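## Task

Pick up the small foam block on the desk and set it directly on a shelf board (not on top of any carton) of the shelving section at the aisle's far end that sits set back from the others. The robot must not tip or be left leaning, and the block must stay there without the robot holding it.

## Robot and tools

ROBOT. TidyBot++: a single-arm mobile robot. The base is 0.54 m long, 0.50 m wide, 0.38 m tall, on four driven casters. On top sits one seven-joint arm with a two-finger gripper. The shoulder is 0.12 m ahead of the base centre and 0.68 m off the floor. Cameras: base_camera and wrist_camera (the latter looks along the hand). The arm begins folded, hand down, with wrist and hand reaching up to 0.08 m beyond the base front and the elbow as high as 1.15 m.

FRAMES. Base frame: origin on the floor below the base centre, x forward, y left, z up. hand_pose is reported in this frame and marks the point between the finger pads; its z axis runs out along the fingers, and the fingers move apart along its y axis. The odometry frame is the base frame as it was when the scene began. Heading in base_odometry is positive to the left, -3.142 to 3.142; it counts wheel turns, so slip looks like motion, and it drifts a few cm and degrees over many moves. base_tilt is in degrees, forward and right positive.

execute_actions. Argument actions: a list holding one action or none (empty just reports state and pictures). Optional cameras: list of base_camera, wrist_camera or all; omitted/null/all gives every camera, [] gives none. An action may contain base, joints, speeds; the motions start together.
- base: exactly one key, each a relative offset from the base's current position, not a pose. translate_m: metres forward (+) or back, -2 to 2. strafe_m: metres left (+) or right, -2 to 2. rotate_rad: radians, counter-clockwise from above (+), -6.3 to 6.3.
- joints: absolute target angles by name (radians), gripper_pos a 0 to 1 scale. joint_1_rad any angle, positive turns the arm clockwise from above (opposite to rotate_rad). joint_2_rad shoulder, -2.249 to 2.249. joint_3_rad any angle (upper-arm roll; from 3.14, positive moves a forward-bent forearm to the right). joint_4_rad elbow, -2.579 to 2.579. joint_5_rad any angle (forearm roll; positive moves a forward-bent hand rightward). joint_6_rad wrist, -2.099 to 2.099. joint_7_rad any angle (hand roll; hand down, positive is counter-clockwise from above; at 1.57 the fingers open left/right). Done tolerances: ±0.039 for joints 1-4, ±0.056 for 5-7, ±0.03 gripper. Unbounded joints go the short way, so turn in steps below half a revolution. gripper_pos 0 is open, 1 closed; the pad gap is about 85 x (1 - gripper_pos) mm. Closed fingertips sit ~20 mm beyond the hand point.
- speeds: optional top-speed caps for this action: translate_m and strafe_m 0.05-0.5 m/s, rotate_rad 0.1-1.57 rad/s (maximum is default). A base move needing over 8.667 s is refused. Actions end after 15 s at most. Unknown keys or out-of-range values reject the whole call.
Omitted joints or base may still be driving toward earlier targets.

wait: seconds, 0 to 10; commands nothing and returns state and images.
zoom_image: camera (base_camera or wrist_camera) and region [x0, y0, x1, y1] in pixels from the top-left, at most 504 x 504, on that camera's latest full image.
finished_scene: scene, the current scene's number; ends it irreversibly and reports success, then gives the next task. Replying without any tool call ends everything.

ARM GEOMETRY. Upper arm 0.42 m, forearm 0.31 m, hand 0.31 m. With joint_1_rad 0, joint_3_rad 3.14, joint_5_rad 0 the arm is in the base x-z plane; tilts from vertical (forward positive) are upper = j2, forearm = j2 - j4, hand = j2 - j4 - j6. Hand reach ahead of the shoulder = sum of length·sin(tilt); height above it = sum of length·cos(tilt). A downward-pointing hand reaches about 0.94 m high at most, and only near the base. Joints move up to 1.39 rad/s (1.22 for joints 5-7).

RESULTS. base_status and joint_status per motion: done; off_target (stopped short, may still push); contact_stop / time_out (target dropped, holds there); not_followed with a cause line means a self-collision check withheld arm targets (the gripper still moves, and the withheld targets may be retried on later actions). Base done only means the wheels turned enough; a blocked base shoves until timeout and can report done well short. on_its_own lists uncommanded motion. motor_effort: percent of max per motor, bracket is the peak, with fixed bias and noise. Gripper at 1: done means empty, off_target means something is held at the shown reading. ARM HIT means a hard knock on the base or arm. Motor temperatures line lists joints in joint_positions order; MOTOR HOT from 60 °C, and at 75 °C an OVER-TEMPERATURE FAULT lets the arm sag (keys read limit_stop_at_motor_heat; resend). Holding loads heats motors, even while you deliberate.

ACCURACY. Friction leaves the hand a cm or two off (more when extended) even with all done; resending the same target does nothing. Improve by sending last command + (wanted - measured) for each joint. A held object makes the arm sag; never command a loaded joint to its read angle. Trust images over hand_pose.

AVOID. Dropping, slamming or shoving objects; hard pushes. Torque faults (joints 1-4 limit 104.5 N m, warn 56.7; joints 5-7 limit 51.3, warn 29.4) freeze the arm 10 s and skip the call. Snagging the arm at about 0.8 m or higher while driving can tip the robot; horizontal force on a raised hand can lift wheels. Retract the arm or back away to level it. The robot holds its last command while you think, and loose objects may occasionally be nudged.

Each tool is called after "Call:" as a command line: name --argument value for each argument, lists and objects as JSON in quotes; but a table of rows of numbers goes row by row, as --pt "numbers of a row", without its own name.

## Session

Call:
execute_actions --actions '[]'

Scene clock: 0.00 s.
Motor temperatures (°C, as the motors report them): [35 31 29 33 41 36 38]
base_odometry: x=+0.000 y=+0.000 heading=+0.000 (m, m, rad; odometry frame)
base_tilt: forward=+0.7 right=-0.5 (deg)
base_status: not commanded
joint_positions: joint_1_rad=+0.002 joint_2_rad=-0.309 joint_3_rad=+3.144 joint_4_rad=-2.525 joint_5_rad=-0.043 joint_6_rad=-0.914 joint_7_rad=+1.546 gripper_pos=+0.000
joint_status: not commanded
motor_effort: joint_1_rad=-1 joint_2_rad=-2 joint_3_rad=+0 joint_4_rad=+12 joint_5_rad=-1 joint_6_rad=+1 joint_7_rad=+0 (%)
hand_pose: x=+0.2459 y=+0.0115 z=+0.5825 quat_wxyz=(-0.018, +0.999, -0.028, +0.005) (m; base frame)
pictures: base_camera, wrist_camera
Images, in order (width x height): base_camera 644x364, wrist_camera 644x476.

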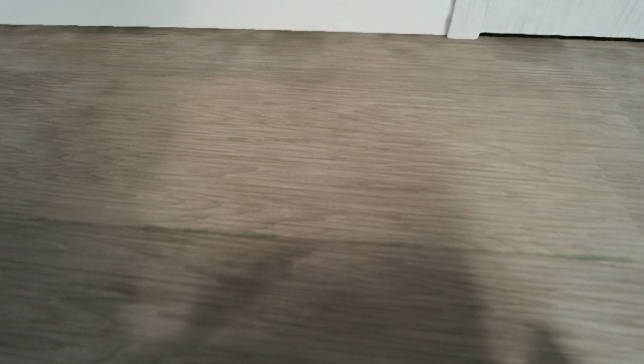

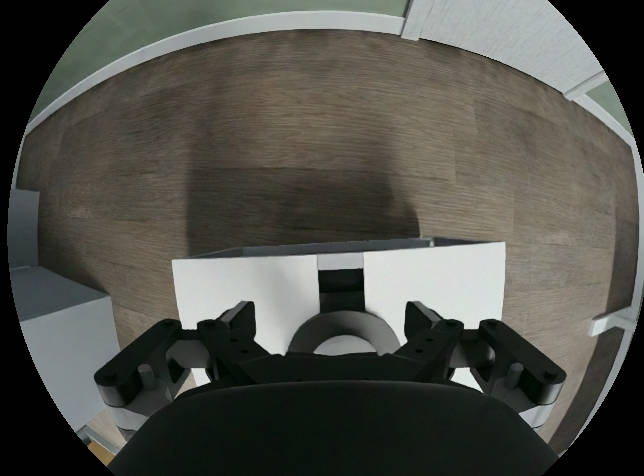

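Call:
execute_actions --actions '[{"joints":{"joint_6_rad":0.5}}]' --cameras '["wrist_camera"]'

Call:
execute_actions --actions '[{"joints":{"joint_5_rad":-1.5}}]' --cameras '["wrist_camera"]'

Scene clock: 7.63 s.
Motor temperatures (°C, as the motors report them): [35 31 29 33 41 36 38]
base_odometry: x=+0.000 y=+0.000 heading=+0.000 (m, m, rad; odometry frame)
base_tilt: forward=+0.8 right=-0.5 (deg)
base_status: not commanded
joint_positions: joint_1_rad=+0.002 joint_2_rad=-0.309 joint_3_rad=+3.144 joint_4_rad=-2.524 joint_5_rad=-0.043 joint_6_rad=+0.482 joint_7_rad=+1.546 gripper_pos=+0.000
joint_status: all done
motor_effort: joint_1_rad=+0(1) joint_2_rad=-8(7) joint_3_rad=+0(0) joint_4_rad=+18(18) joint_5_rad=-1(1) joint_6_rad=+8(8) joint_7_rad=+1(1) (%)
hand_pose: x=+0.5495 y=-0.0068 z=+0.8433 quat_wxyz=(-0.012, +0.762, -0.033, +0.647) (m; base frame)
pictures: wrist_camera
Images, in order (width x height): wrist_camera 644x476.

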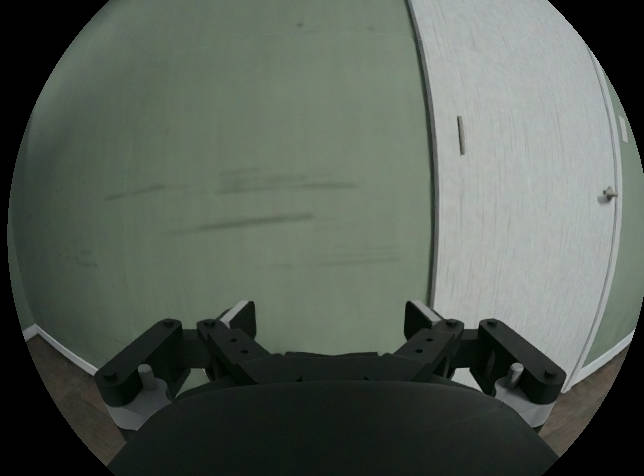

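Scene clock: 9.33 s.
Motor temperatures (°C, as the motors report them): [35 31 29 33 41 36 38]
base_odometry: x=+0.000 y=+0.000 heading=+0.000 (m, m, rad; odometry frame)
base_tilt: forward=+0.7 right=-0.5 (deg)
base_status: not commanded
joint_positions: joint_1_rad=+0.002 joint_2_rad=-0.309 joint_3_rad=+3.144 joint_4_rad=-2.524 joint_5_rad=-1.504 joint_6_rad=+0.482 joint_7_rad=+1.546 gripper_pos=+0.000
joint_status: all done
motor_effort: joint_1_rad=+0(0) joint_2_rad=-5(7) joint_3_rad=-1(1) joint_4_rad=+16(17) joint_5_rad=+2(3) joint_6_rad=+4(9) joint_7_rad=+1(1) (%)
hand_pose: x=+0.4684 y=-0.1444 z=+0.7360 quat_wxyz=(-0.156, +0.547, -0.675, +0.471) (m; base frame)
pictures: wrist_camera
Images, in order (width x height): wrist_camera 644x476.

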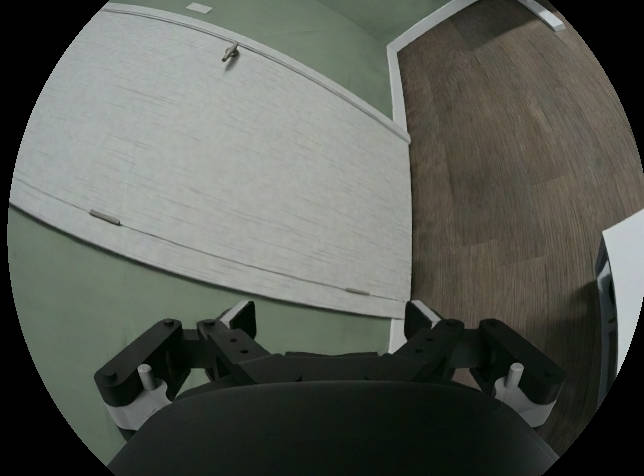

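Call:
execute_actions --actions '[{"joints":{"joint_5_rad":0,"joint_4_rad":-0.6,"joint_6_rad":-1.7,"joint_1_rad":1.6}}]' --cameras '["wrist_camera"]'

Call:
execute_actions --actions '[{"joints":{"joint_1_rad":3.1}}]' --cameras '["wrist_camera"]'

Scene clock: 18.90 s.
Motor temperatures (°C, as the motors report them): [35 31 29 33 41 36 38]
base_odometry: x=+0.000 y=+0.000 heading=+0.000 (m, m, rad; odometry frame)
base_tilt: forward=+0.8 right=-0.5 (deg)
base_status: not commanded
joint_positions: joint_1_rad=+1.586 joint_2_rad=-0.309 joint_3_rad=+3.144 joint_4_rad=-0.608 joint_5_rad=-0.020 joint_6_rad=-1.660 joint_7_rad=+1.546 gripper_pos=+0.000
joint_status: all done
motor_effort: joint_1_rad=+0(0) joint_2_rad=+2(10) joint_3_rad=+0(0) joint_4_rad=+9(20) joint_5_rad=-1(3) joint_6_rad=+8(8) joint_7_rad=+0(1) (%)
hand_pose: x=+0.1213 y=-0.2528 z=+1.2654 quat_wxyz=(+0.387, +0.578, -0.596, +0.401) (m; base frame)
pictures: wrist_camera
Images, in order (width x height): wrist_camera 644x476.

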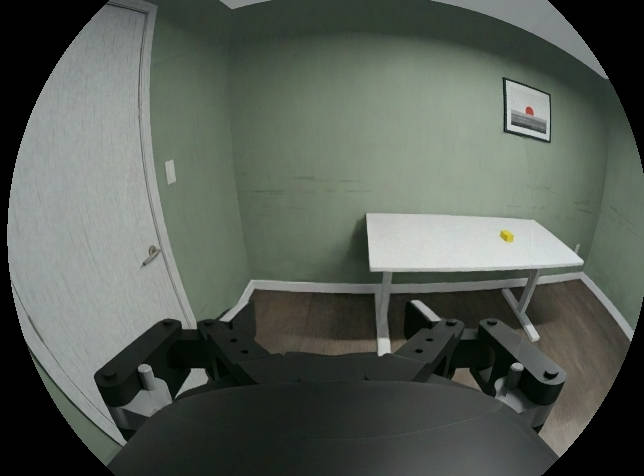

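Scene clock: 21.63 s.
Motor temperatures (°C, as the motors report them): [35 31 29 33 41 36 38]
base_odometry: x=+0.000 y=+0.000 heading=+0.000 (m, m, rad; odometry frame)
base_tilt: forward=+0.8 right=-0.5 (deg)
base_status: not commanded
joint_positions: joint_1_rad=+3.087 joint_2_rad=-0.309 joint_3_rad=+3.144 joint_4_rad=-0.608 joint_5_rad=-0.020 joint_6_rad=-1.660 joint_7_rad=+1.546 gripper_pos=+0.000
joint_status: all done
motor_effort: joint_1_rad=-1(1) joint_2_rad=+2(2) joint_3_rad=+0(0) joint_4_rad=+9(9) joint_5_rad=-1(0) joint_6_rad=+9(9) joint_7_rad=+1(1) (%)
hand_pose: x=-0.1330 y=-0.0201 z=+1.2654 quat_wxyz=(+0.557, +0.017, -0.830, +0.030) (m; base frame)
pictures: wrist_camera
Images, in order (width x height): wrist_camera 644x476.

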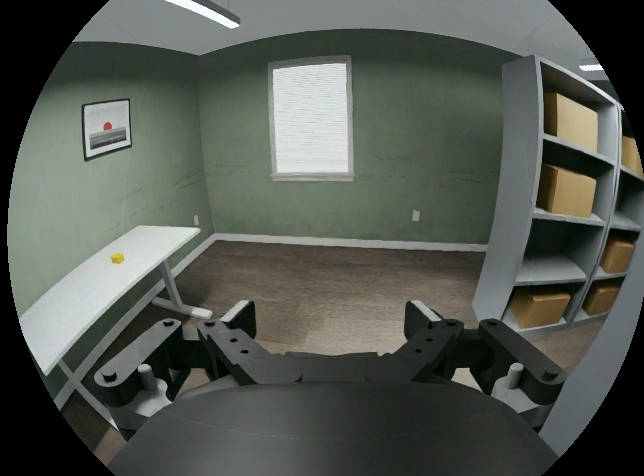

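Call:
execute_actions --actions '[{"base":{"translate_m":-1.0},"joints":{"joint_1_rad":4.6}}]'

Scene clock: 41.70 s.
Motor temperatures (°C, as the motors report them): [35 31 29 34 41 36 38]
base_odometry: x=-1.000 y=+0.002 heading=-0.001 (m, m, rad; odometry frame)
base_tilt: forward=+0.8 right=-0.5 (deg)
base_status: done
joint_positions: joint_1_rad=+4.587 joint_2_rad=-0.312 joint_3_rad=+3.144 joint_4_rad=-0.606 joint_5_rad=-0.019 joint_6_rad=-1.661 joint_7_rad=+1.546 gripper_pos=+0.000
joint_status: all done
motor_effort: joint_1_rad=+0(1) joint_2_rad=+2(6) joint_3_rad=+0(1) joint_4_rad=+9(10) joint_5_rad=-2(0) joint_6_rad=+8(9) joint_7_rad=+1(0) (%)
hand_pose: x=+0.0815 y=+0.2481 z=+1.2664 quat_wxyz=(+0.428, -0.553, -0.618, -0.359) (m; base frame)
pictures: base_camera, wrist_camera
Images, in order (width x height): base_camera 644x364, wrist_camera 644x476.

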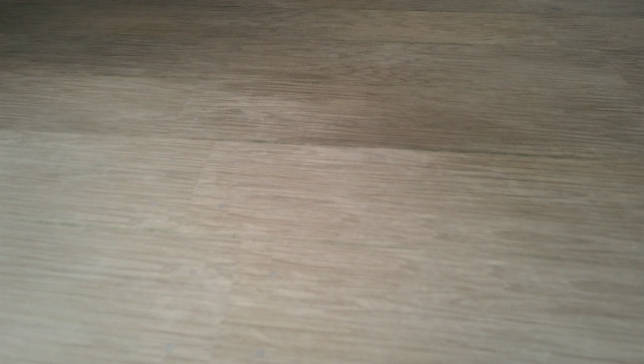

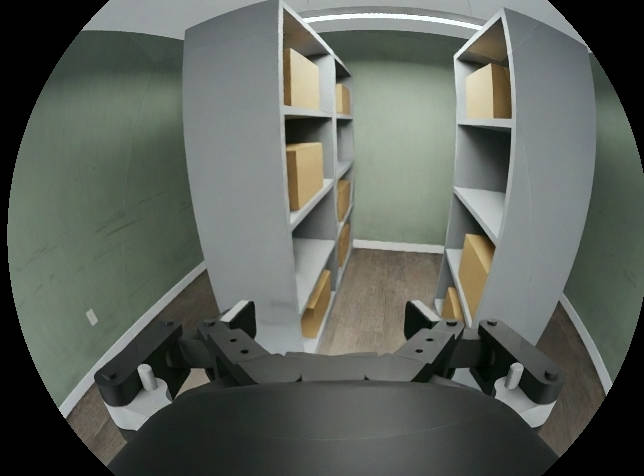

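Call:
execute_actions --actions '[{"base":{"rotate_rad":-1.571},"joints":{"joint_1_rad":6.29}}]'

Scene clock: 47.80 s.
Motor temperatures (°C, as the motors report them): [35 31 29 34 41 36 38]
base_odometry: x=-1.000 y=+0.002 heading=-1.570 (m, m, rad; odometry frame)
base_tilt: forward=+0.8 right=-0.5 (deg)
base_status: done
joint_positions: joint_1_rad=+6.277 joint_2_rad=-0.311 joint_3_rad=+3.144 joint_4_rad=-0.606 joint_5_rad=-0.019 joint_6_rad=-1.661 joint_7_rad=+1.546 gripper_pos=+0.000
joint_status: all done
motor_effort: joint_1_rad=-1(0) joint_2_rad=+2(3) joint_3_rad=+0(0) joint_4_rad=+9(10) joint_5_rad=-1(2) joint_6_rad=+8(8) joint_7_rad=+1(1) (%)
hand_pose: x=+0.3698 y=+0.0078 z=+1.2664 quat_wxyz=(+0.016, -0.829, +0.003, -0.559) (m; base frame)
pictures: base_camera, wrist_camera
Images, in order (width x height): base_camera 644x364, wrist_camera 644x476.

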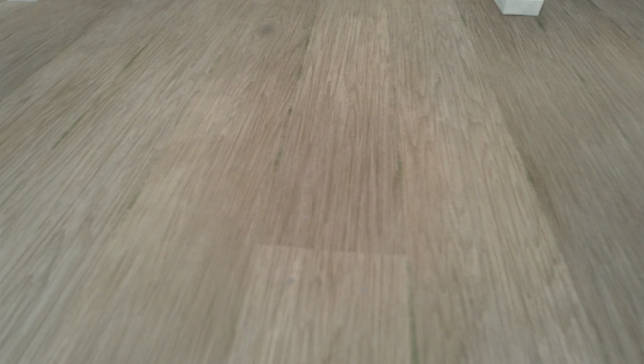

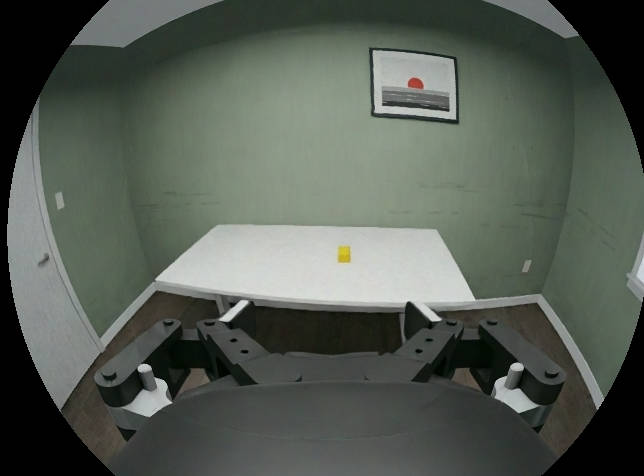

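Call:
execute_actions --actions '[{"base":{"translate_m":0.6},"joints":{"joint_2_rad":0.0,"joint_4_rad":-1.0,"joint_6_rad":-1.5}}]'

Scene clock: 61.00 s.
Motor temperatures (°C, as the motors report them): [35 31 29 34 41 36 38]
base_odometry: x=-1.001 y=-0.598 heading=-1.571 (m, m, rad; odometry frame)
base_tilt: forward=+0.8 right=-0.4 (deg)
base_status: done
joint_positions: joint_1_rad=+6.277 joint_2_rad=+0.012 joint_3_rad=+3.144 joint_4_rad=-1.002 joint_5_rad=-0.019 joint_6_rad=-1.538 joint_7_rad=+1.546 gripper_pos=+0.000
joint_status: all done
motor_effort: joint_1_rad=+0(1) joint_2_rad=-17(22) joint_3_rad=-1(0) joint_4_rad=+16(18) joint_5_rad=-1(0) joint_6_rad=+5(9) joint_7_rad=+1(1) (%)
hand_pose: x=+0.5640 y=+0.0090 z=+1.0099 quat_wxyz=(+0.013, -0.957, +0.008, -0.290) (m; base frame)
pictures: base_camera, wrist_camera
Images, in order (width x height): base_camera 644x364, wrist_camera 644x476.

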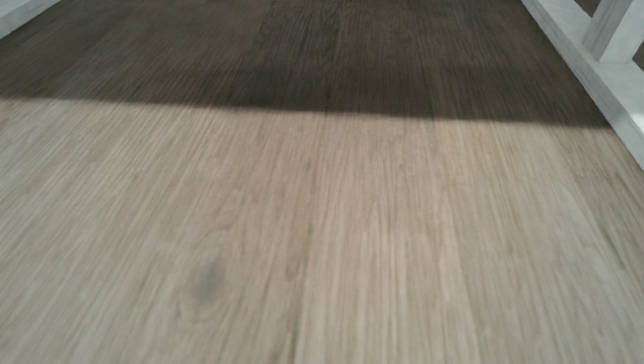

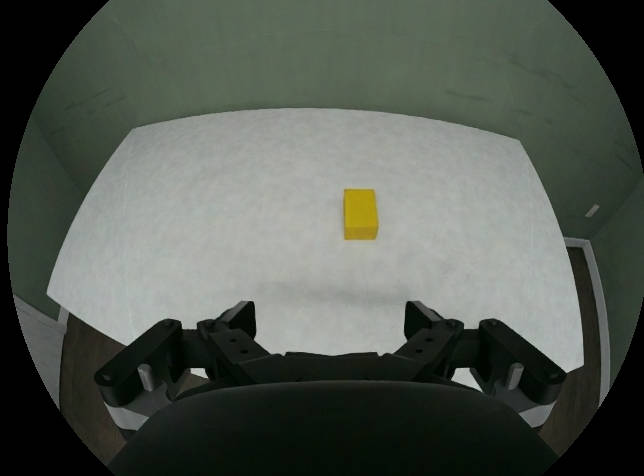

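Call:
execute_actions --actions '[{"base":{"strafe_m":-0.062}}]' --cameras '[]'

Call:
execute_actions --actions '[{"base":{"translate_m":0.15},"joints":{"joint_2_rad":0.36,"joint_4_rad":-0.867,"joint_6_rad":-1.56,"joint_5_rad":0.02,"joint_7_rad":1.59}}]'

Scene clock: 83.00 s.
Motor temperatures (°C, as the motors report them): [35 31 29 34 41 37 38]
base_odometry: x=-1.063 y=-0.599 heading=-1.571 (m, m, rad; odometry frame)
base_tilt: forward=+0.9 right=-0.5 (deg)
base_status: done
joint_positions: joint_1_rad=+6.285 joint_2_rad=+0.012 joint_3_rad=+3.145 joint_4_rad=-1.002 joint_5_rad=-0.018 joint_6_rad=-1.538 joint_7_rad=+1.546 gripper_pos=+0.000
joint_status: not commanded
motor_effort: joint_1_rad=-1(1) joint_2_rad=-16(18) joint_3_rad=-1(1) joint_4_rad=+16(17) joint_5_rad=-1(2) joint_6_rad=+6(6) joint_7_rad=+1(1) (%)
hand_pose: x=+0.5638 y=+0.0048 z=+1.0101 quat_wxyz=(+0.012, -0.957, +0.012, -0.290) (m; base frame)
pictures: none
No camera images: the call's "cameras" was empty. Leave "cameras" out to get every camera's image.

Scene clock: 84.83 s.
Motor temperatures (°C, as the motors report them): [35 31 29 34 41 37 38]
base_odometry: x=-1.063 y=-0.749 heading=-1.571 (m, m, rad; odometry frame)
base_tilt: forward=+0.8 right=-0.5 (deg)
base_status: done
joint_positions: joint_1_rad=+6.285 joint_2_rad=+0.365 joint_3_rad=+3.145 joint_4_rad=-0.876 joint_5_rad=-0.003 joint_6_rad=-1.538 joint_7_rad=+1.552 gripper_pos=+0.000
joint_status: all done
motor_effort: joint_1_rad=-1(0) joint_2_rad=-29(36) joint_3_rad=-1(0) joint_4_rad=+17(19) joint_5_rad=+0(0) joint_6_rad=+4(6) joint_7_rad=+1(0) (%)
hand_pose: x=+0.6770 y=-0.0001 z=+0.8855 quat_wxyz=(+0.002, -0.984, +0.011, -0.180) (m; base frame)
pictures: base_camera, wrist_camera
Images, in order (width x height): base_camera 644x364, wrist_camera 644x476.

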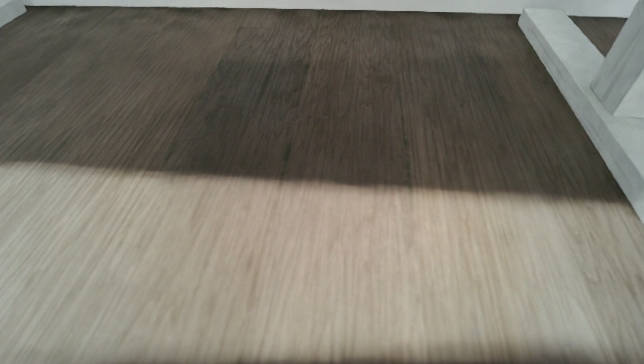

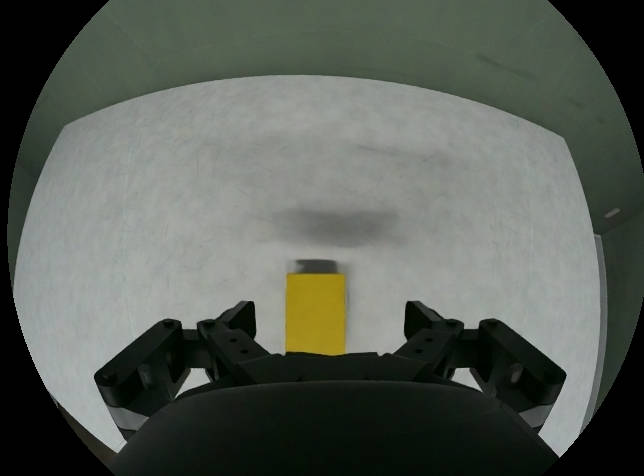

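Call:
execute_actions --actions '[{"base":{"strafe_m":0.013},"joints":{"joint_2_rad":0.355,"joint_4_rad":-1.15,"joint_6_rad":-1.26}}]' --cameras '["wrist_camera"]'

Scene clock: 99.60 s.
Motor temperatures (°C, as the motors report them): [35 32 29 34 41 37 38]
base_odometry: x=-1.050 y=-0.749 heading=-1.572 (m, m, rad; odometry frame)
base_tilt: forward=+0.8 right=-0.5 (deg)
base_status: done
joint_positions: joint_1_rad=+6.286 joint_2_rad=+0.364 joint_3_rad=+3.145 joint_4_rad=-1.142 joint_5_rad=+0.000 joint_6_rad=-1.301 joint_7_rad=+1.552 gripper_pos=+0.000
joint_status: all done
motor_effort: joint_1_rad=-1(4) joint_2_rad=-29(30) joint_3_rad=-1(2) joint_4_rad=+17(18) joint_5_rad=-1(1) joint_6_rad=+4(4) joint_7_rad=+1(1) (%)
hand_pose: x=+0.6847 y=-0.0014 z=+0.8012 quat_wxyz=(+0.001, -0.986, +0.012, -0.166) (m; base frame)
pictures: wrist_camera
Images, in order (width x height): wrist_camera 644x476.

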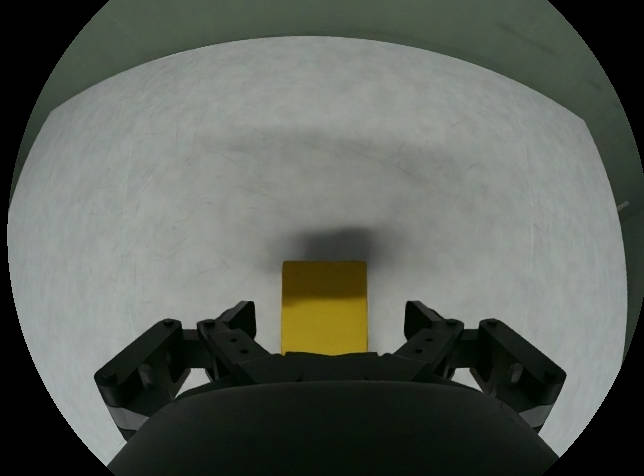

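Call:
execute_actions --actions '[{"joints":{"joint_4_rad":-1.28,"joint_6_rad":-1.12}}]' --cameras '["wrist_camera"]'

Scene clock: 110.40 s.
Motor temperatures (°C, as the motors report them): [35 32 29 34 42 37 38]
base_odometry: x=-1.050 y=-0.749 heading=-1.572 (m, m, rad; odometry frame)
base_tilt: forward=+0.8 right=-0.5 (deg)
base_status: not commanded
joint_positions: joint_1_rad=+6.286 joint_2_rad=+0.364 joint_3_rad=+3.145 joint_4_rad=-1.274 joint_5_rad=+0.000 joint_6_rad=-1.161 joint_7_rad=+1.552 gripper_pos=+0.000
joint_status: all done
motor_effort: joint_1_rad=+0(1) joint_2_rad=-29(31) joint_3_rad=-1(1) joint_4_rad=+17(18) joint_5_rad=-1(0) joint_6_rad=+3(5) joint_7_rad=+1(1) (%)
hand_pose: x=+0.6869 y=-0.0015 z=+0.7606 quat_wxyz=(+0.001, -0.985, +0.012, -0.170) (m; base frame)
pictures: wrist_camera
Images, in order (width x height): wrist_camera 644x476.

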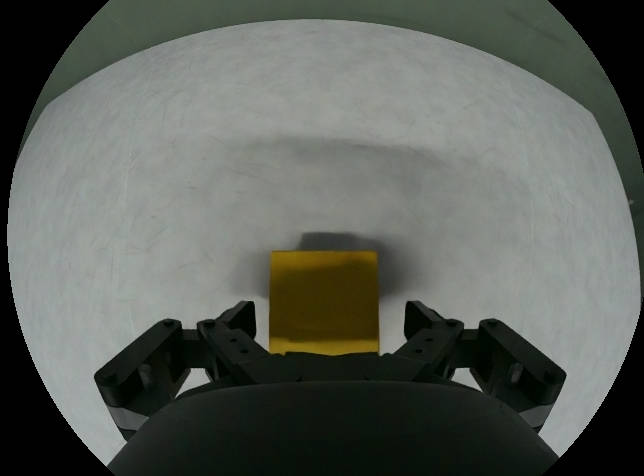

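Call:
execute_actions --actions '[{"joints":{"joint_4_rad":-1.36,"joint_6_rad":-1.04}}]' --cameras '["wrist_camera"]'

Scene clock: 115.90 s.
Motor temperatures (°C, as the motors report them): [35 32 29 34 42 37 38]
base_odometry: x=-1.050 y=-0.749 heading=-1.572 (m, m, rad; odometry frame)
base_tilt: forward=+0.8 right=-0.5 (deg)
base_status: not commanded
joint_positions: joint_1_rad=+6.286 joint_2_rad=+0.364 joint_3_rad=+3.145 joint_4_rad=-1.355 joint_5_rad=+0.000 joint_6_rad=-1.082 joint_7_rad=+1.552 gripper_pos=+0.000
joint_status: all done
motor_effort: joint_1_rad=+0(0) joint_2_rad=-29(31) joint_3_rad=-1(1) joint_4_rad=+17(18) joint_5_rad=+0(1) joint_6_rad=+4(5) joint_7_rad=+1(0) (%)
hand_pose: x=+0.6837 y=-0.0015 z=+0.7352 quat_wxyz=(+0.001, -0.985, +0.012, -0.170) (m; base frame)
pictures: wrist_camera
Images, in order (width x height): wrist_camera 644x476.

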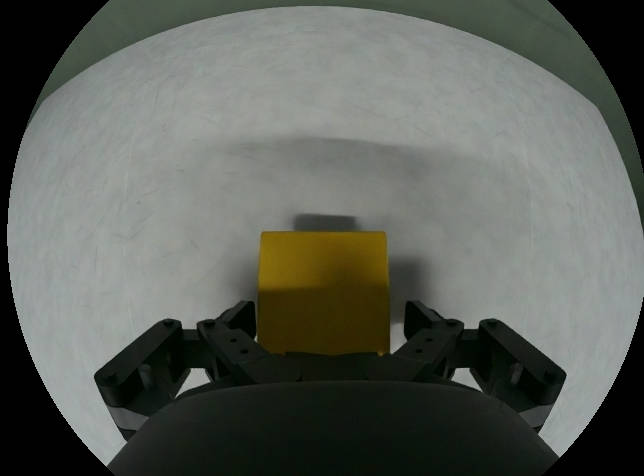

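Call:
execute_actions --actions '[{"joints":{"gripper_pos":1.0}}]' --cameras '["wrist_camera"]'

Scene clock: 119.30 s.
Motor temperatures (°C, as the motors report them): [35 32 29 34 42 37 38]
base_odometry: x=-1.050 y=-0.749 heading=-1.572 (m, m, rad; odometry frame)
base_tilt: forward=+0.8 right=-0.4 (deg)
base_status: not commanded
joint_positions: joint_1_rad=+6.286 joint_2_rad=+0.360 joint_3_rad=+3.145 joint_4_rad=-1.355 joint_5_rad=+0.000 joint_6_rad=-1.082 joint_7_rad=+1.552 gripper_pos=+0.373
joint_status: gripper_pos off_target (ended at +0.373, target +1.000)
motor_effort: joint_1_rad=-1(0) joint_2_rad=-29(32) joint_3_rad=-1(1) joint_4_rad=+17(18) joint_5_rad=-1(0) joint_6_rad=+4(5) joint_7_rad=+0(1) (%)
hand_pose: x=+0.6836 y=-0.0015 z=+0.7372 quat_wxyz=(+0.001, -0.985, +0.012, -0.171) (m; base frame)
pictures: wrist_camera
Images, in order (width x height): wrist_camera 644x476.

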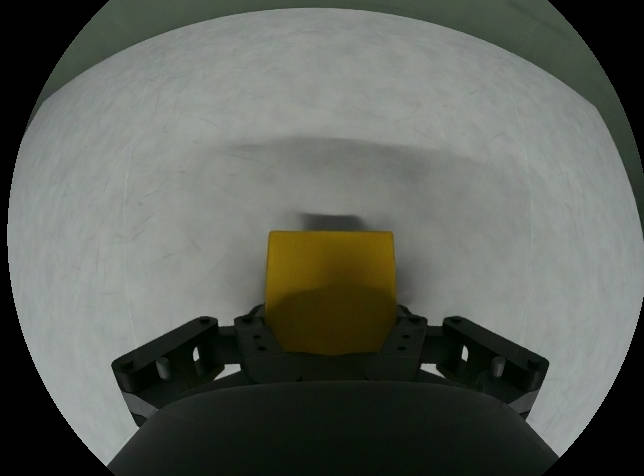

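Call:
execute_actions --actions '[{"base":{"translate_m":-0.6},"joints":{"joint_2_rad":-0.3,"joint_4_rad":-0.7,"joint_6_rad":-1.8}}]' --cameras '[]'

Call:
execute_actions --actions '[{"base":{"rotate_rad":3.1416}}]' --cameras '[]'

Call:
execute_actions --actions '[{"base":{"strafe_m":-0.35}}]'

Scene clock: 130.73 s.
Motor temperatures (°C, as the motors report them): [35 32 29 34 42 37 38]
base_odometry: x=-1.049 y=-0.149 heading=-1.572 (m, m, rad; odometry frame)
base_tilt: forward=+0.8 right=-0.5 (deg)
base_status: done
joint_positions: joint_1_rad=+6.286 joint_2_rad=-0.312 joint_3_rad=+3.145 joint_4_rad=-0.696 joint_5_rad=+0.000 joint_6_rad=-1.765 joint_7_rad=+1.552 gripper_pos=+0.373
joint_status: all done
motor_effort: joint_1_rad=+0(1) joint_2_rad=+1(36) joint_3_rad=+0(2) joint_4_rad=+10(20) joint_5_rad=-1(0) joint_6_rad=+8(9) joint_7_rad=+1(1) (%)
hand_pose: x=+0.3685 y=-0.0006 z=+1.2034 quat_wxyz=(+0.004, -0.879, +0.011, -0.476) (m; base frame)
pictures: none
No camera images: the call's "cameras" was empty. Leave "cameras" out to get every camera's image.

Scene clock: 134.03 s.
Motor temperatures (°C, as the motors report them): [35 32 29 34 42 37 38]
base_odometry: x=-1.049 y=-0.149 heading=+1.568 (m, m, rad; odometry frame)
base_tilt: forward=+0.8 right=-0.5 (deg)
base_status: done
joint_positions: joint_1_rad=+6.286 joint_2_rad=-0.309 joint_3_rad=+3.145 joint_4_rad=-0.696 joint_5_rad=+0.001 joint_6_rad=-1.765 joint_7_rad=+1.552 gripper_pos=+0.373
joint_status: not commanded
motor_effort: joint_1_rad=-1(1) joint_2_rad=+1(2) joint_3_rad=+0(2) joint_4_rad=+10(11) joint_5_rad=+0(2) joint_6_rad=+8(8) joint_7_rad=+1(1) (%)
hand_pose: x=+0.3697 y=-0.0009 z=+1.2028 quat_wxyz=(+0.003, -0.880, +0.012, -0.475) (m; base frame)
pictures: none
No camera images: the call's "cameras" was empty. Leave "cameras" out to get every camera's image.

Scene clock: 136.07 s.
Motor temperatures (°C, as the motors report them): [35 32 29 34 42 37 38]
base_odometry: x=-0.699 y=-0.149 heading=+1.569 (m, m, rad; odometry frame)
base_tilt: forward=+0.8 right=-0.4 (deg)
base_status: done
joint_positions: joint_1_rad=+6.286 joint_2_rad=-0.309 joint_3_rad=+3.145 joint_4_rad=-0.696 joint_5_rad=+0.003 joint_6_rad=-1.765 joint_7_rad=+1.552 gripper_pos=+0.373
joint_status: not commanded
motor_effort: joint_1_rad=-1(0) joint_2_rad=+1(3) joint_3_rad=-1(2) joint_4_rad=+10(11) joint_5_rad=-1(0) joint_6_rad=+8(8) joint_7_rad=+1(1) (%)
hand_pose: x=+0.3697 y=-0.0015 z=+1.2028 quat_wxyz=(+0.002, -0.880, +0.012, -0.475) (m; base frame)
pictures: base_camera, wrist_camera
Images, in order (width x height): base_camera 644x364, wrist_camera 644x476.

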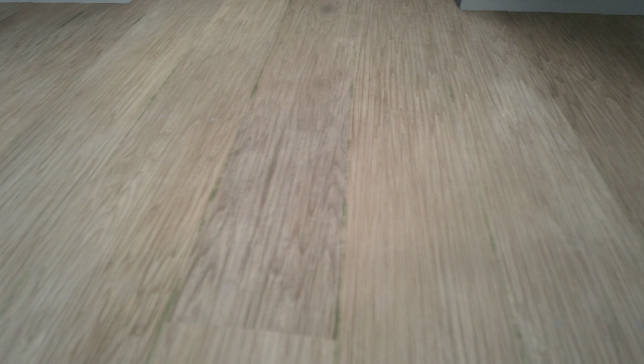

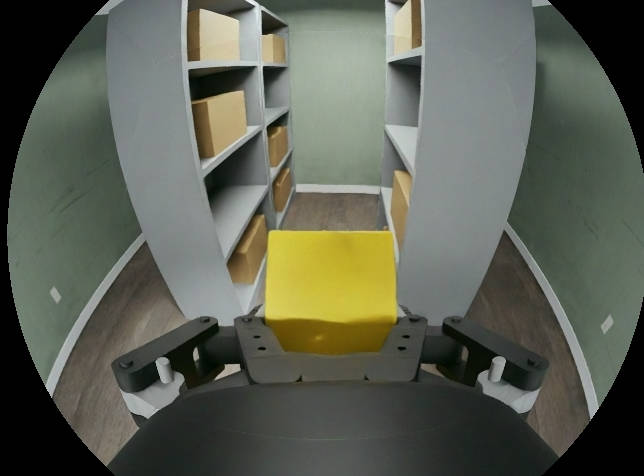

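Call:
execute_actions --actions '[{"base":{"rotate_rad":-0.04}}]' --cameras '[]'

Call:
execute_actions --actions '[{"base":{"strafe_m":0.09}}]' --cameras '[]'

Call:
execute_actions --actions '[{"base":{"translate_m":0.45}}]'

Scene clock: 146.40 s.
Motor temperatures (°C, as the motors report them): [35 32 29 34 42 37 38]
base_odometry: x=-0.699 y=-0.149 heading=+1.530 (m, m, rad; odometry frame)
base_tilt: forward=+0.8 right=-0.4 (deg)
base_status: done
joint_positions: joint_1_rad=+6.286 joint_2_rad=-0.309 joint_3_rad=+3.145 joint_4_rad=-0.696 joint_5_rad=+0.003 joint_6_rad=-1.765 joint_7_rad=+1.552 gripper_pos=+0.373
joint_status: not commanded
motor_effort: joint_1_rad=-1(0) joint_2_rad=+0(2) joint_3_rad=+0(1) joint_4_rad=+10(11) joint_5_rad=+0(0) joint_6_rad=+8(8) joint_7_rad=+1(0) (%)
hand_pose: x=+0.3697 y=-0.0016 z=+1.2028 quat_wxyz=(+0.002, -0.880, +0.012, -0.475) (m; base frame)
pictures: none
No camera images: the call's "cameras" was empty. Leave "cameras" out to get every camera's image.

Scene clock: 147.60 s.
Motor temperatures (°C, as the motors report them): [35 32 29 34 42 37 38]
base_odometry: x=-0.789 y=-0.145 heading=+1.529 (m, m, rad; odometry frame)
base_tilt: forward=+0.8 right=-0.5 (deg)
base_status: done
joint_positions: joint_1_rad=+6.286 joint_2_rad=-0.309 joint_3_rad=+3.145 joint_4_rad=-0.696 joint_5_rad=+0.004 joint_6_rad=-1.765 joint_7_rad=+1.552 gripper_pos=+0.373
joint_status: not commanded
motor_effort: joint_1_rad=-1(0) joint_2_rad=+0(3) joint_3_rad=+0(3) joint_4_rad=+10(11) joint_5_rad=-1(2) joint_6_rad=+8(8) joint_7_rad=+1(1) (%)
hand_pose: x=+0.3697 y=-0.0019 z=+1.2028 quat_wxyz=(+0.002, -0.880, +0.013, -0.475) (m; base frame)
pictures: none
No camera images: the call's "cameras" was empty. Leave "cameras" out to get every camera's image.

Scene clock: 149.87 s.
Motor temperatures (°C, as the motors report them): [35 32 29 34 42 37 38]
base_odometry: x=-0.771 y=+0.304 heading=+1.529 (m, m, rad; odometry frame)
base_tilt: forward=+0.8 right=-0.5 (deg)
base_status: done
joint_positions: joint_1_rad=+6.286 joint_2_rad=-0.294 joint_3_rad=+3.145 joint_4_rad=-0.697 joint_5_rad=+0.004 joint_6_rad=-1.765 joint_7_rad=+1.552 gripper_pos=+0.373
joint_status: not commanded
motor_effort: joint_1_rad=+0(1) joint_2_rad=+0(7) joint_3_rad=+0(0) joint_4_rad=+10(12) joint_5_rad=+1(1) joint_6_rad=+8(9) joint_7_rad=+1(1) (%)
hand_pose: x=+0.3780 y=-0.0020 z=+1.1985 quat_wxyz=(+0.002, -0.884, +0.013, -0.468) (m; base frame)
pictures: base_camera, wrist_camera
Images, in order (width x height): base_camera 644x364, wrist_camera 644x476.

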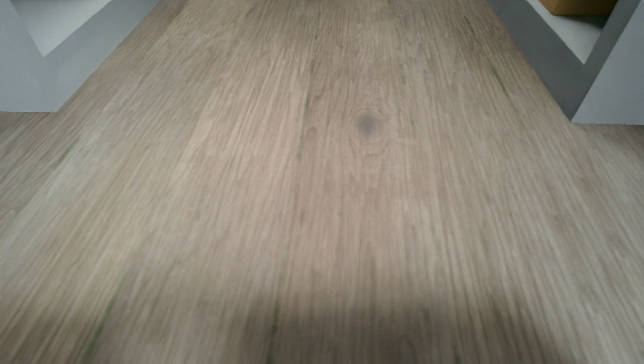

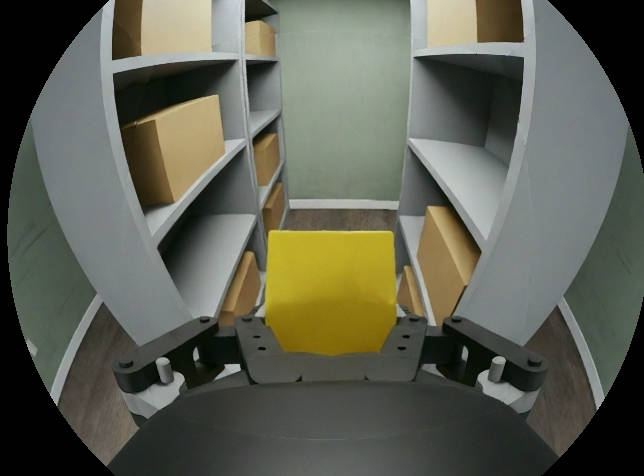

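Call:
execute_actions --actions '[{"base":{"translate_m":1.0}}]'

Scene clock: 158.23 s.
Motor temperatures (°C, as the motors report them): [35 32 29 34 42 37 38]
base_odometry: x=-0.729 y=+1.304 heading=+1.529 (m, m, rad; odometry frame)
base_tilt: forward=+0.8 right=-0.4 (deg)
base_status: done
joint_positions: joint_1_rad=+6.286 joint_2_rad=-0.296 joint_3_rad=+3.145 joint_4_rad=-0.697 joint_5_rad=+0.004 joint_6_rad=-1.765 joint_7_rad=+1.552 gripper_pos=+0.373
joint_status: not commanded
motor_effort: joint_1_rad=+0(1) joint_2_rad=+0(4) joint_3_rad=+0(0) joint_4_rad=+11(12) joint_5_rad=-1(1) joint_6_rad=+8(8) joint_7_rad=+1(1) (%)
hand_pose: x=+0.3766 y=-0.0020 z=+1.1991 quat_wxyz=(+0.002, -0.883, +0.013, -0.469) (m; base frame)
pictures: base_camera, wrist_camera
Images, in order (width x height): base_camera 644x364, wrist_camera 644x476.

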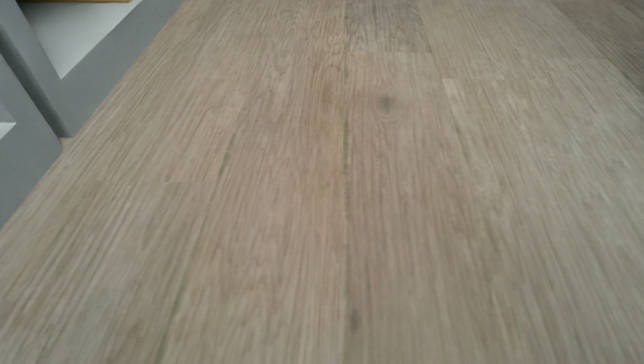

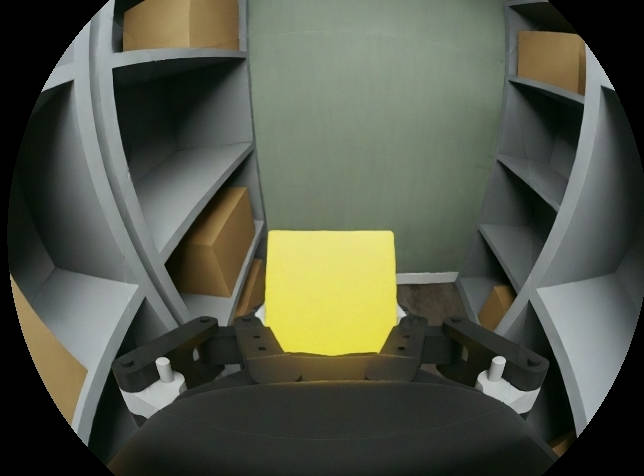

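Call:
execute_actions --actions '[{"base":{"rotate_rad":-0.05}}]' --cameras '[]'

Call:
execute_actions --actions '[{"base":{"translate_m":0.85}}]' --cameras '["base_camera"]'

Call:
execute_actions --actions '[{"joints":{"joint_1_rad":7.86}}]'

Scene clock: 166.70 s.
Motor temperatures (°C, as the motors report them): [35 32 29 34 42 37 38]
base_odometry: x=-0.729 y=+1.304 heading=+1.479 (m, m, rad; odometry frame)
base_tilt: forward=+0.8 right=-0.5 (deg)
base_status: done
joint_positions: joint_1_rad=+6.286 joint_2_rad=-0.296 joint_3_rad=+3.145 joint_4_rad=-0.697 joint_5_rad=+0.004 joint_6_rad=-1.765 joint_7_rad=+1.552 gripper_pos=+0.373
joint_status: not commanded
motor_effort: joint_1_rad=-1(0) joint_2_rad=+0(1) joint_3_rad=+0(2) joint_4_rad=+10(11) joint_5_rad=+0(1) joint_6_rad=+8(8) joint_7_rad=+1(1) (%)
hand_pose: x=+0.3766 y=-0.0020 z=+1.1991 quat_wxyz=(+0.002, -0.883, +0.013, -0.469) (m; base frame)
pictures: none
No camera images: the call's "cameras" was empty. Leave "cameras" out to get every camera's image.

Scene clock: 169.77 s.
Motor temperatures (°C, as the motors report them): [35 32 29 34 42 37 38]
base_odometry: x=-0.650 y=+2.150 heading=+1.478 (m, m, rad; odometry frame)
base_tilt: forward=+0.8 right=-0.5 (deg)
base_status: done
joint_positions: joint_1_rad=+6.286 joint_2_rad=-0.296 joint_3_rad=+3.145 joint_4_rad=-0.697 joint_5_rad=+0.004 joint_6_rad=-1.765 joint_7_rad=+1.552 gripper_pos=+0.373
joint_status: not commanded
motor_effort: joint_1_rad=-1(1) joint_2_rad=-1(3) joint_3_rad=+0(0) joint_4_rad=+11(11) joint_5_rad=-1(1) joint_6_rad=+8(8) joint_7_rad=+1(1) (%)
hand_pose: x=+0.3766 y=-0.0020 z=+1.1991 quat_wxyz=(+0.002, -0.883, +0.013, -0.469) (m; base frame)
pictures: base_camera
Images, in order (width x height): base_camera 644x364.

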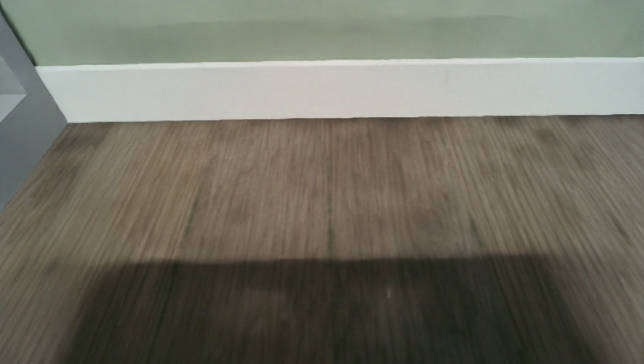

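Scene clock: 172.57 s.
Motor temperatures (°C, as the motors report them): [35 32 29 34 42 37 38]
base_odometry: x=-0.650 y=+2.150 heading=+1.478 (m, m, rad; odometry frame)
base_tilt: forward=+0.8 right=-0.5 (deg)
base_status: not commanded
joint_positions: joint_1_rad=+7.847 joint_2_rad=-0.296 joint_3_rad=+3.145 joint_4_rad=-0.697 joint_5_rad=+0.004 joint_6_rad=-1.765 joint_7_rad=+1.552 gripper_pos=+0.373
joint_status: all done
motor_effort: joint_1_rad=+0(1) joint_2_rad=+0(1) joint_3_rad=+0(0) joint_4_rad=+10(11) joint_5_rad=+0(1) joint_6_rad=+8(8) joint_7_rad=+1(1) (%)
hand_pose: x=+0.1196 y=-0.2576 z=+1.1991 quat_wxyz=(-0.328, -0.619, +0.630, -0.334) (m; base frame)
pictures: base_camera, wrist_camera
Images, in order (width x height): base_camera 644x364, wrist_camera 644x476.

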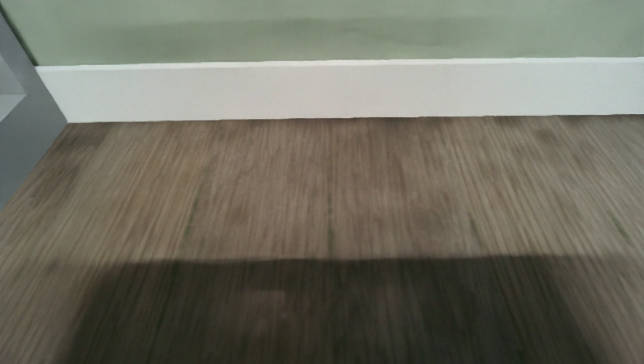

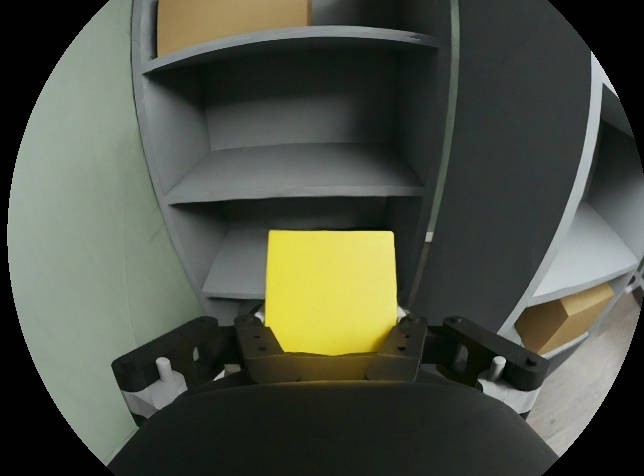

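Call:
execute_actions --actions '[{"base":{"translate_m":0.16},"joints":{"joint_2_rad":0.63,"joint_4_rad":-1.3,"joint_6_rad":-0.63}}]'

Scene clock: 199.73 s.
Motor temperatures (°C, as the motors report them): [35 32 29 34 42 37 38]
base_odometry: x=-0.635 y=+2.310 heading=+1.477 (m, m, rad; odometry frame)
base_tilt: forward=+0.8 right=-0.5 (deg)
base_status: done
joint_positions: joint_1_rad=+7.849 joint_2_rad=+0.628 joint_3_rad=+3.144 joint_4_rad=-1.294 joint_5_rad=+0.005 joint_6_rad=-0.671 joint_7_rad=+1.552 gripper_pos=+0.373
joint_status: all done
motor_effort: joint_1_rad=+0(1) joint_2_rad=-38(42) joint_3_rad=-1(2) joint_4_rad=+18(21) joint_5_rad=-1(0) joint_6_rad=+5(8) joint_7_rad=+1(1) (%)
hand_pose: x=+0.1213 y=-0.7046 z=+0.6480 quat_wxyz=(-0.191, -0.676, +0.685, -0.191) (m; base frame)
pictures: base_camera, wrist_camera
Images, in order (width x height): base_camera 644x364, wrist_camera 644x476.

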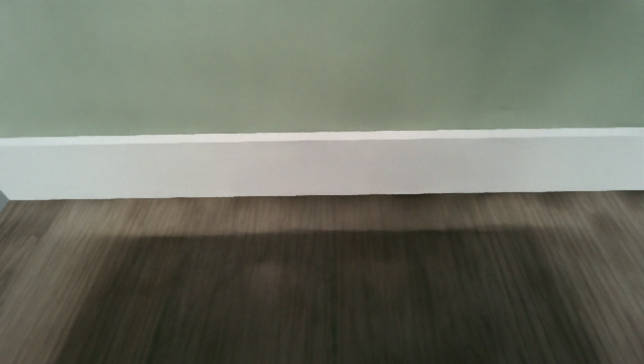

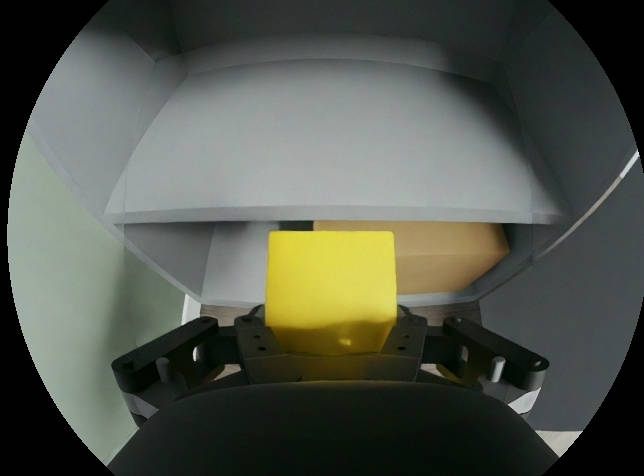

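Call:
execute_actions --actions '[{"base":{"strafe_m":-0.1},"joints":{"joint_2_rad":0.73,"joint_4_rad":-1.42,"joint_6_rad":-0.41}}]'

Scene clock: 213.90 s.
Motor temperatures (°C, as the motors report them): [35 32 29 34 42 37 38]
base_odometry: x=-0.535 y=+2.301 heading=+1.478 (m, m, rad; odometry frame)
base_tilt: forward=+0.8 right=-0.5 (deg)
base_status: done
joint_positions: joint_1_rad=+7.850 joint_2_rad=+0.739 joint_3_rad=+3.144 joint_4_rad=-1.414 joint_5_rad=+0.005 joint_6_rad=-0.448 joint_7_rad=+1.552 gripper_pos=+0.373
joint_status: all done
motor_effort: joint_1_rad=+0(2) joint_2_rad=-40(43) joint_3_rad=-1(1) joint_4_rad=+16(18) joint_5_rad=-1(0) joint_6_rad=+5(6) joint_7_rad=+1(1) (%)
hand_pose: x=+0.1212 y=-0.7064 z=+0.5533 quat_wxyz=(-0.189, -0.677, +0.686, -0.189) (m; base frame)
pictures: base_camera, wrist_camera
Images, in order (width x height): base_camera 644x364, wrist_camera 644x476.

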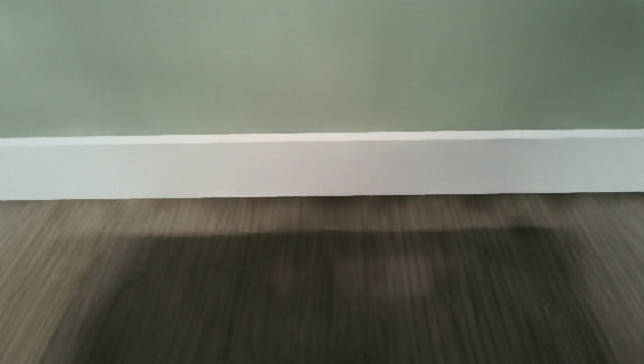

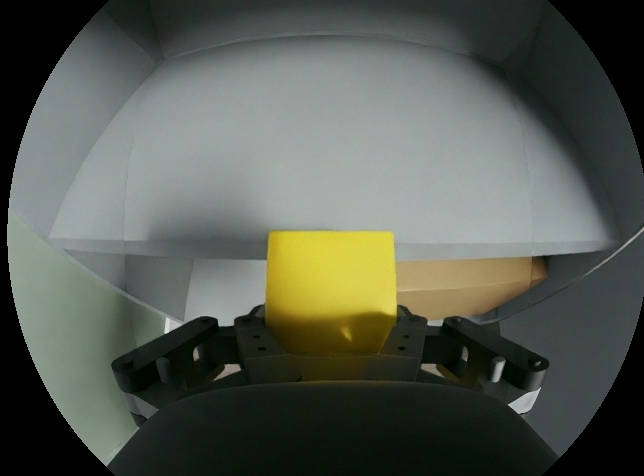

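Call:
execute_actions --actions '[{"joints":{"joint_2_rad":0.665,"joint_4_rad":-1.355,"joint_6_rad":-0.6}}]' --cameras '["wrist_camera"]'

Scene clock: 224.27 s.
Motor temperatures (°C, as the motors report them): [35 33 29 34 42 37 38]
base_odometry: x=-0.535 y=+2.301 heading=+1.478 (m, m, rad; odometry frame)
base_tilt: forward=+0.7 right=-0.4 (deg)
base_status: not commanded
joint_positions: joint_1_rad=+7.850 joint_2_rad=+0.670 joint_3_rad=+3.144 joint_4_rad=-1.361 joint_5_rad=+0.005 joint_6_rad=-0.565 joint_7_rad=+1.552 gripper_pos=+0.373
joint_status: all done
motor_effort: joint_1_rad=-1(0) joint_2_rad=-38(42) joint_3_rad=-1(1) joint_4_rad=+17(17) joint_5_rad=-1(1) joint_6_rad=+5(6) joint_7_rad=+1(1) (%)
hand_pose: x=+0.1211 y=-0.7046 z=+0.6061 quat_wxyz=(-0.190, -0.676, +0.685, -0.191) (m; base frame)
pictures: wrist_camera
Images, in order (width x height): wrist_camera 644x476.

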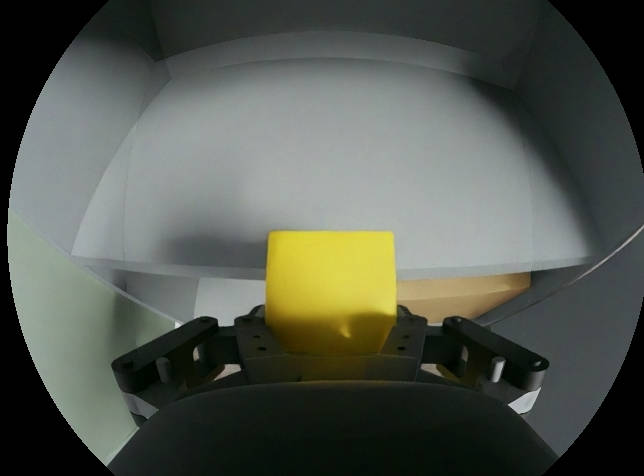

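Call:
execute_actions --actions '[{"base":{"strafe_m":-0.18},"speeds":{"strafe_m":0.15}}]'

Scene clock: 230.80 s.
Motor temperatures (°C, as the motors report them): [35 33 29 34 42 37 38]
base_odometry: x=-0.356 y=+2.284 heading=+1.479 (m, m, rad; odometry frame)
base_tilt: forward=+0.8 right=-0.4 (deg)
base_status: done
joint_positions: joint_1_rad=+7.850 joint_2_rad=+0.670 joint_3_rad=+3.144 joint_4_rad=-1.361 joint_5_rad=+0.005 joint_6_rad=-0.565 joint_7_rad=+1.552 gripper_pos=+0.373
joint_status: not commanded
motor_effort: joint_1_rad=-1(3) joint_2_rad=-38(41) joint_3_rad=-1(1) joint_4_rad=+17(18) joint_5_rad=-1(0) joint_6_rad=+6(6) joint_7_rad=+1(1) (%)
hand_pose: x=+0.1205 y=-0.7047 z=+0.6064 quat_wxyz=(-0.191, -0.676, +0.686, -0.191) (m; base frame)
pictures: base_camera, wrist_camera
Images, in order (width x height): base_camera 644x364, wrist_camera 644x476.

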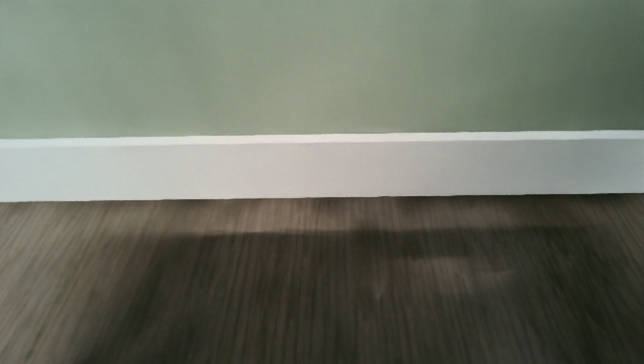

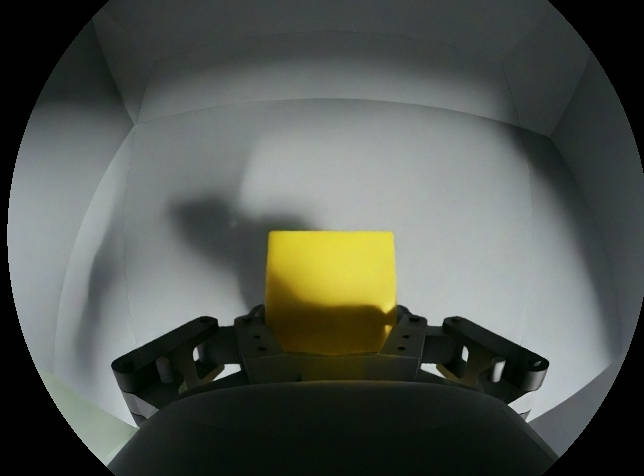

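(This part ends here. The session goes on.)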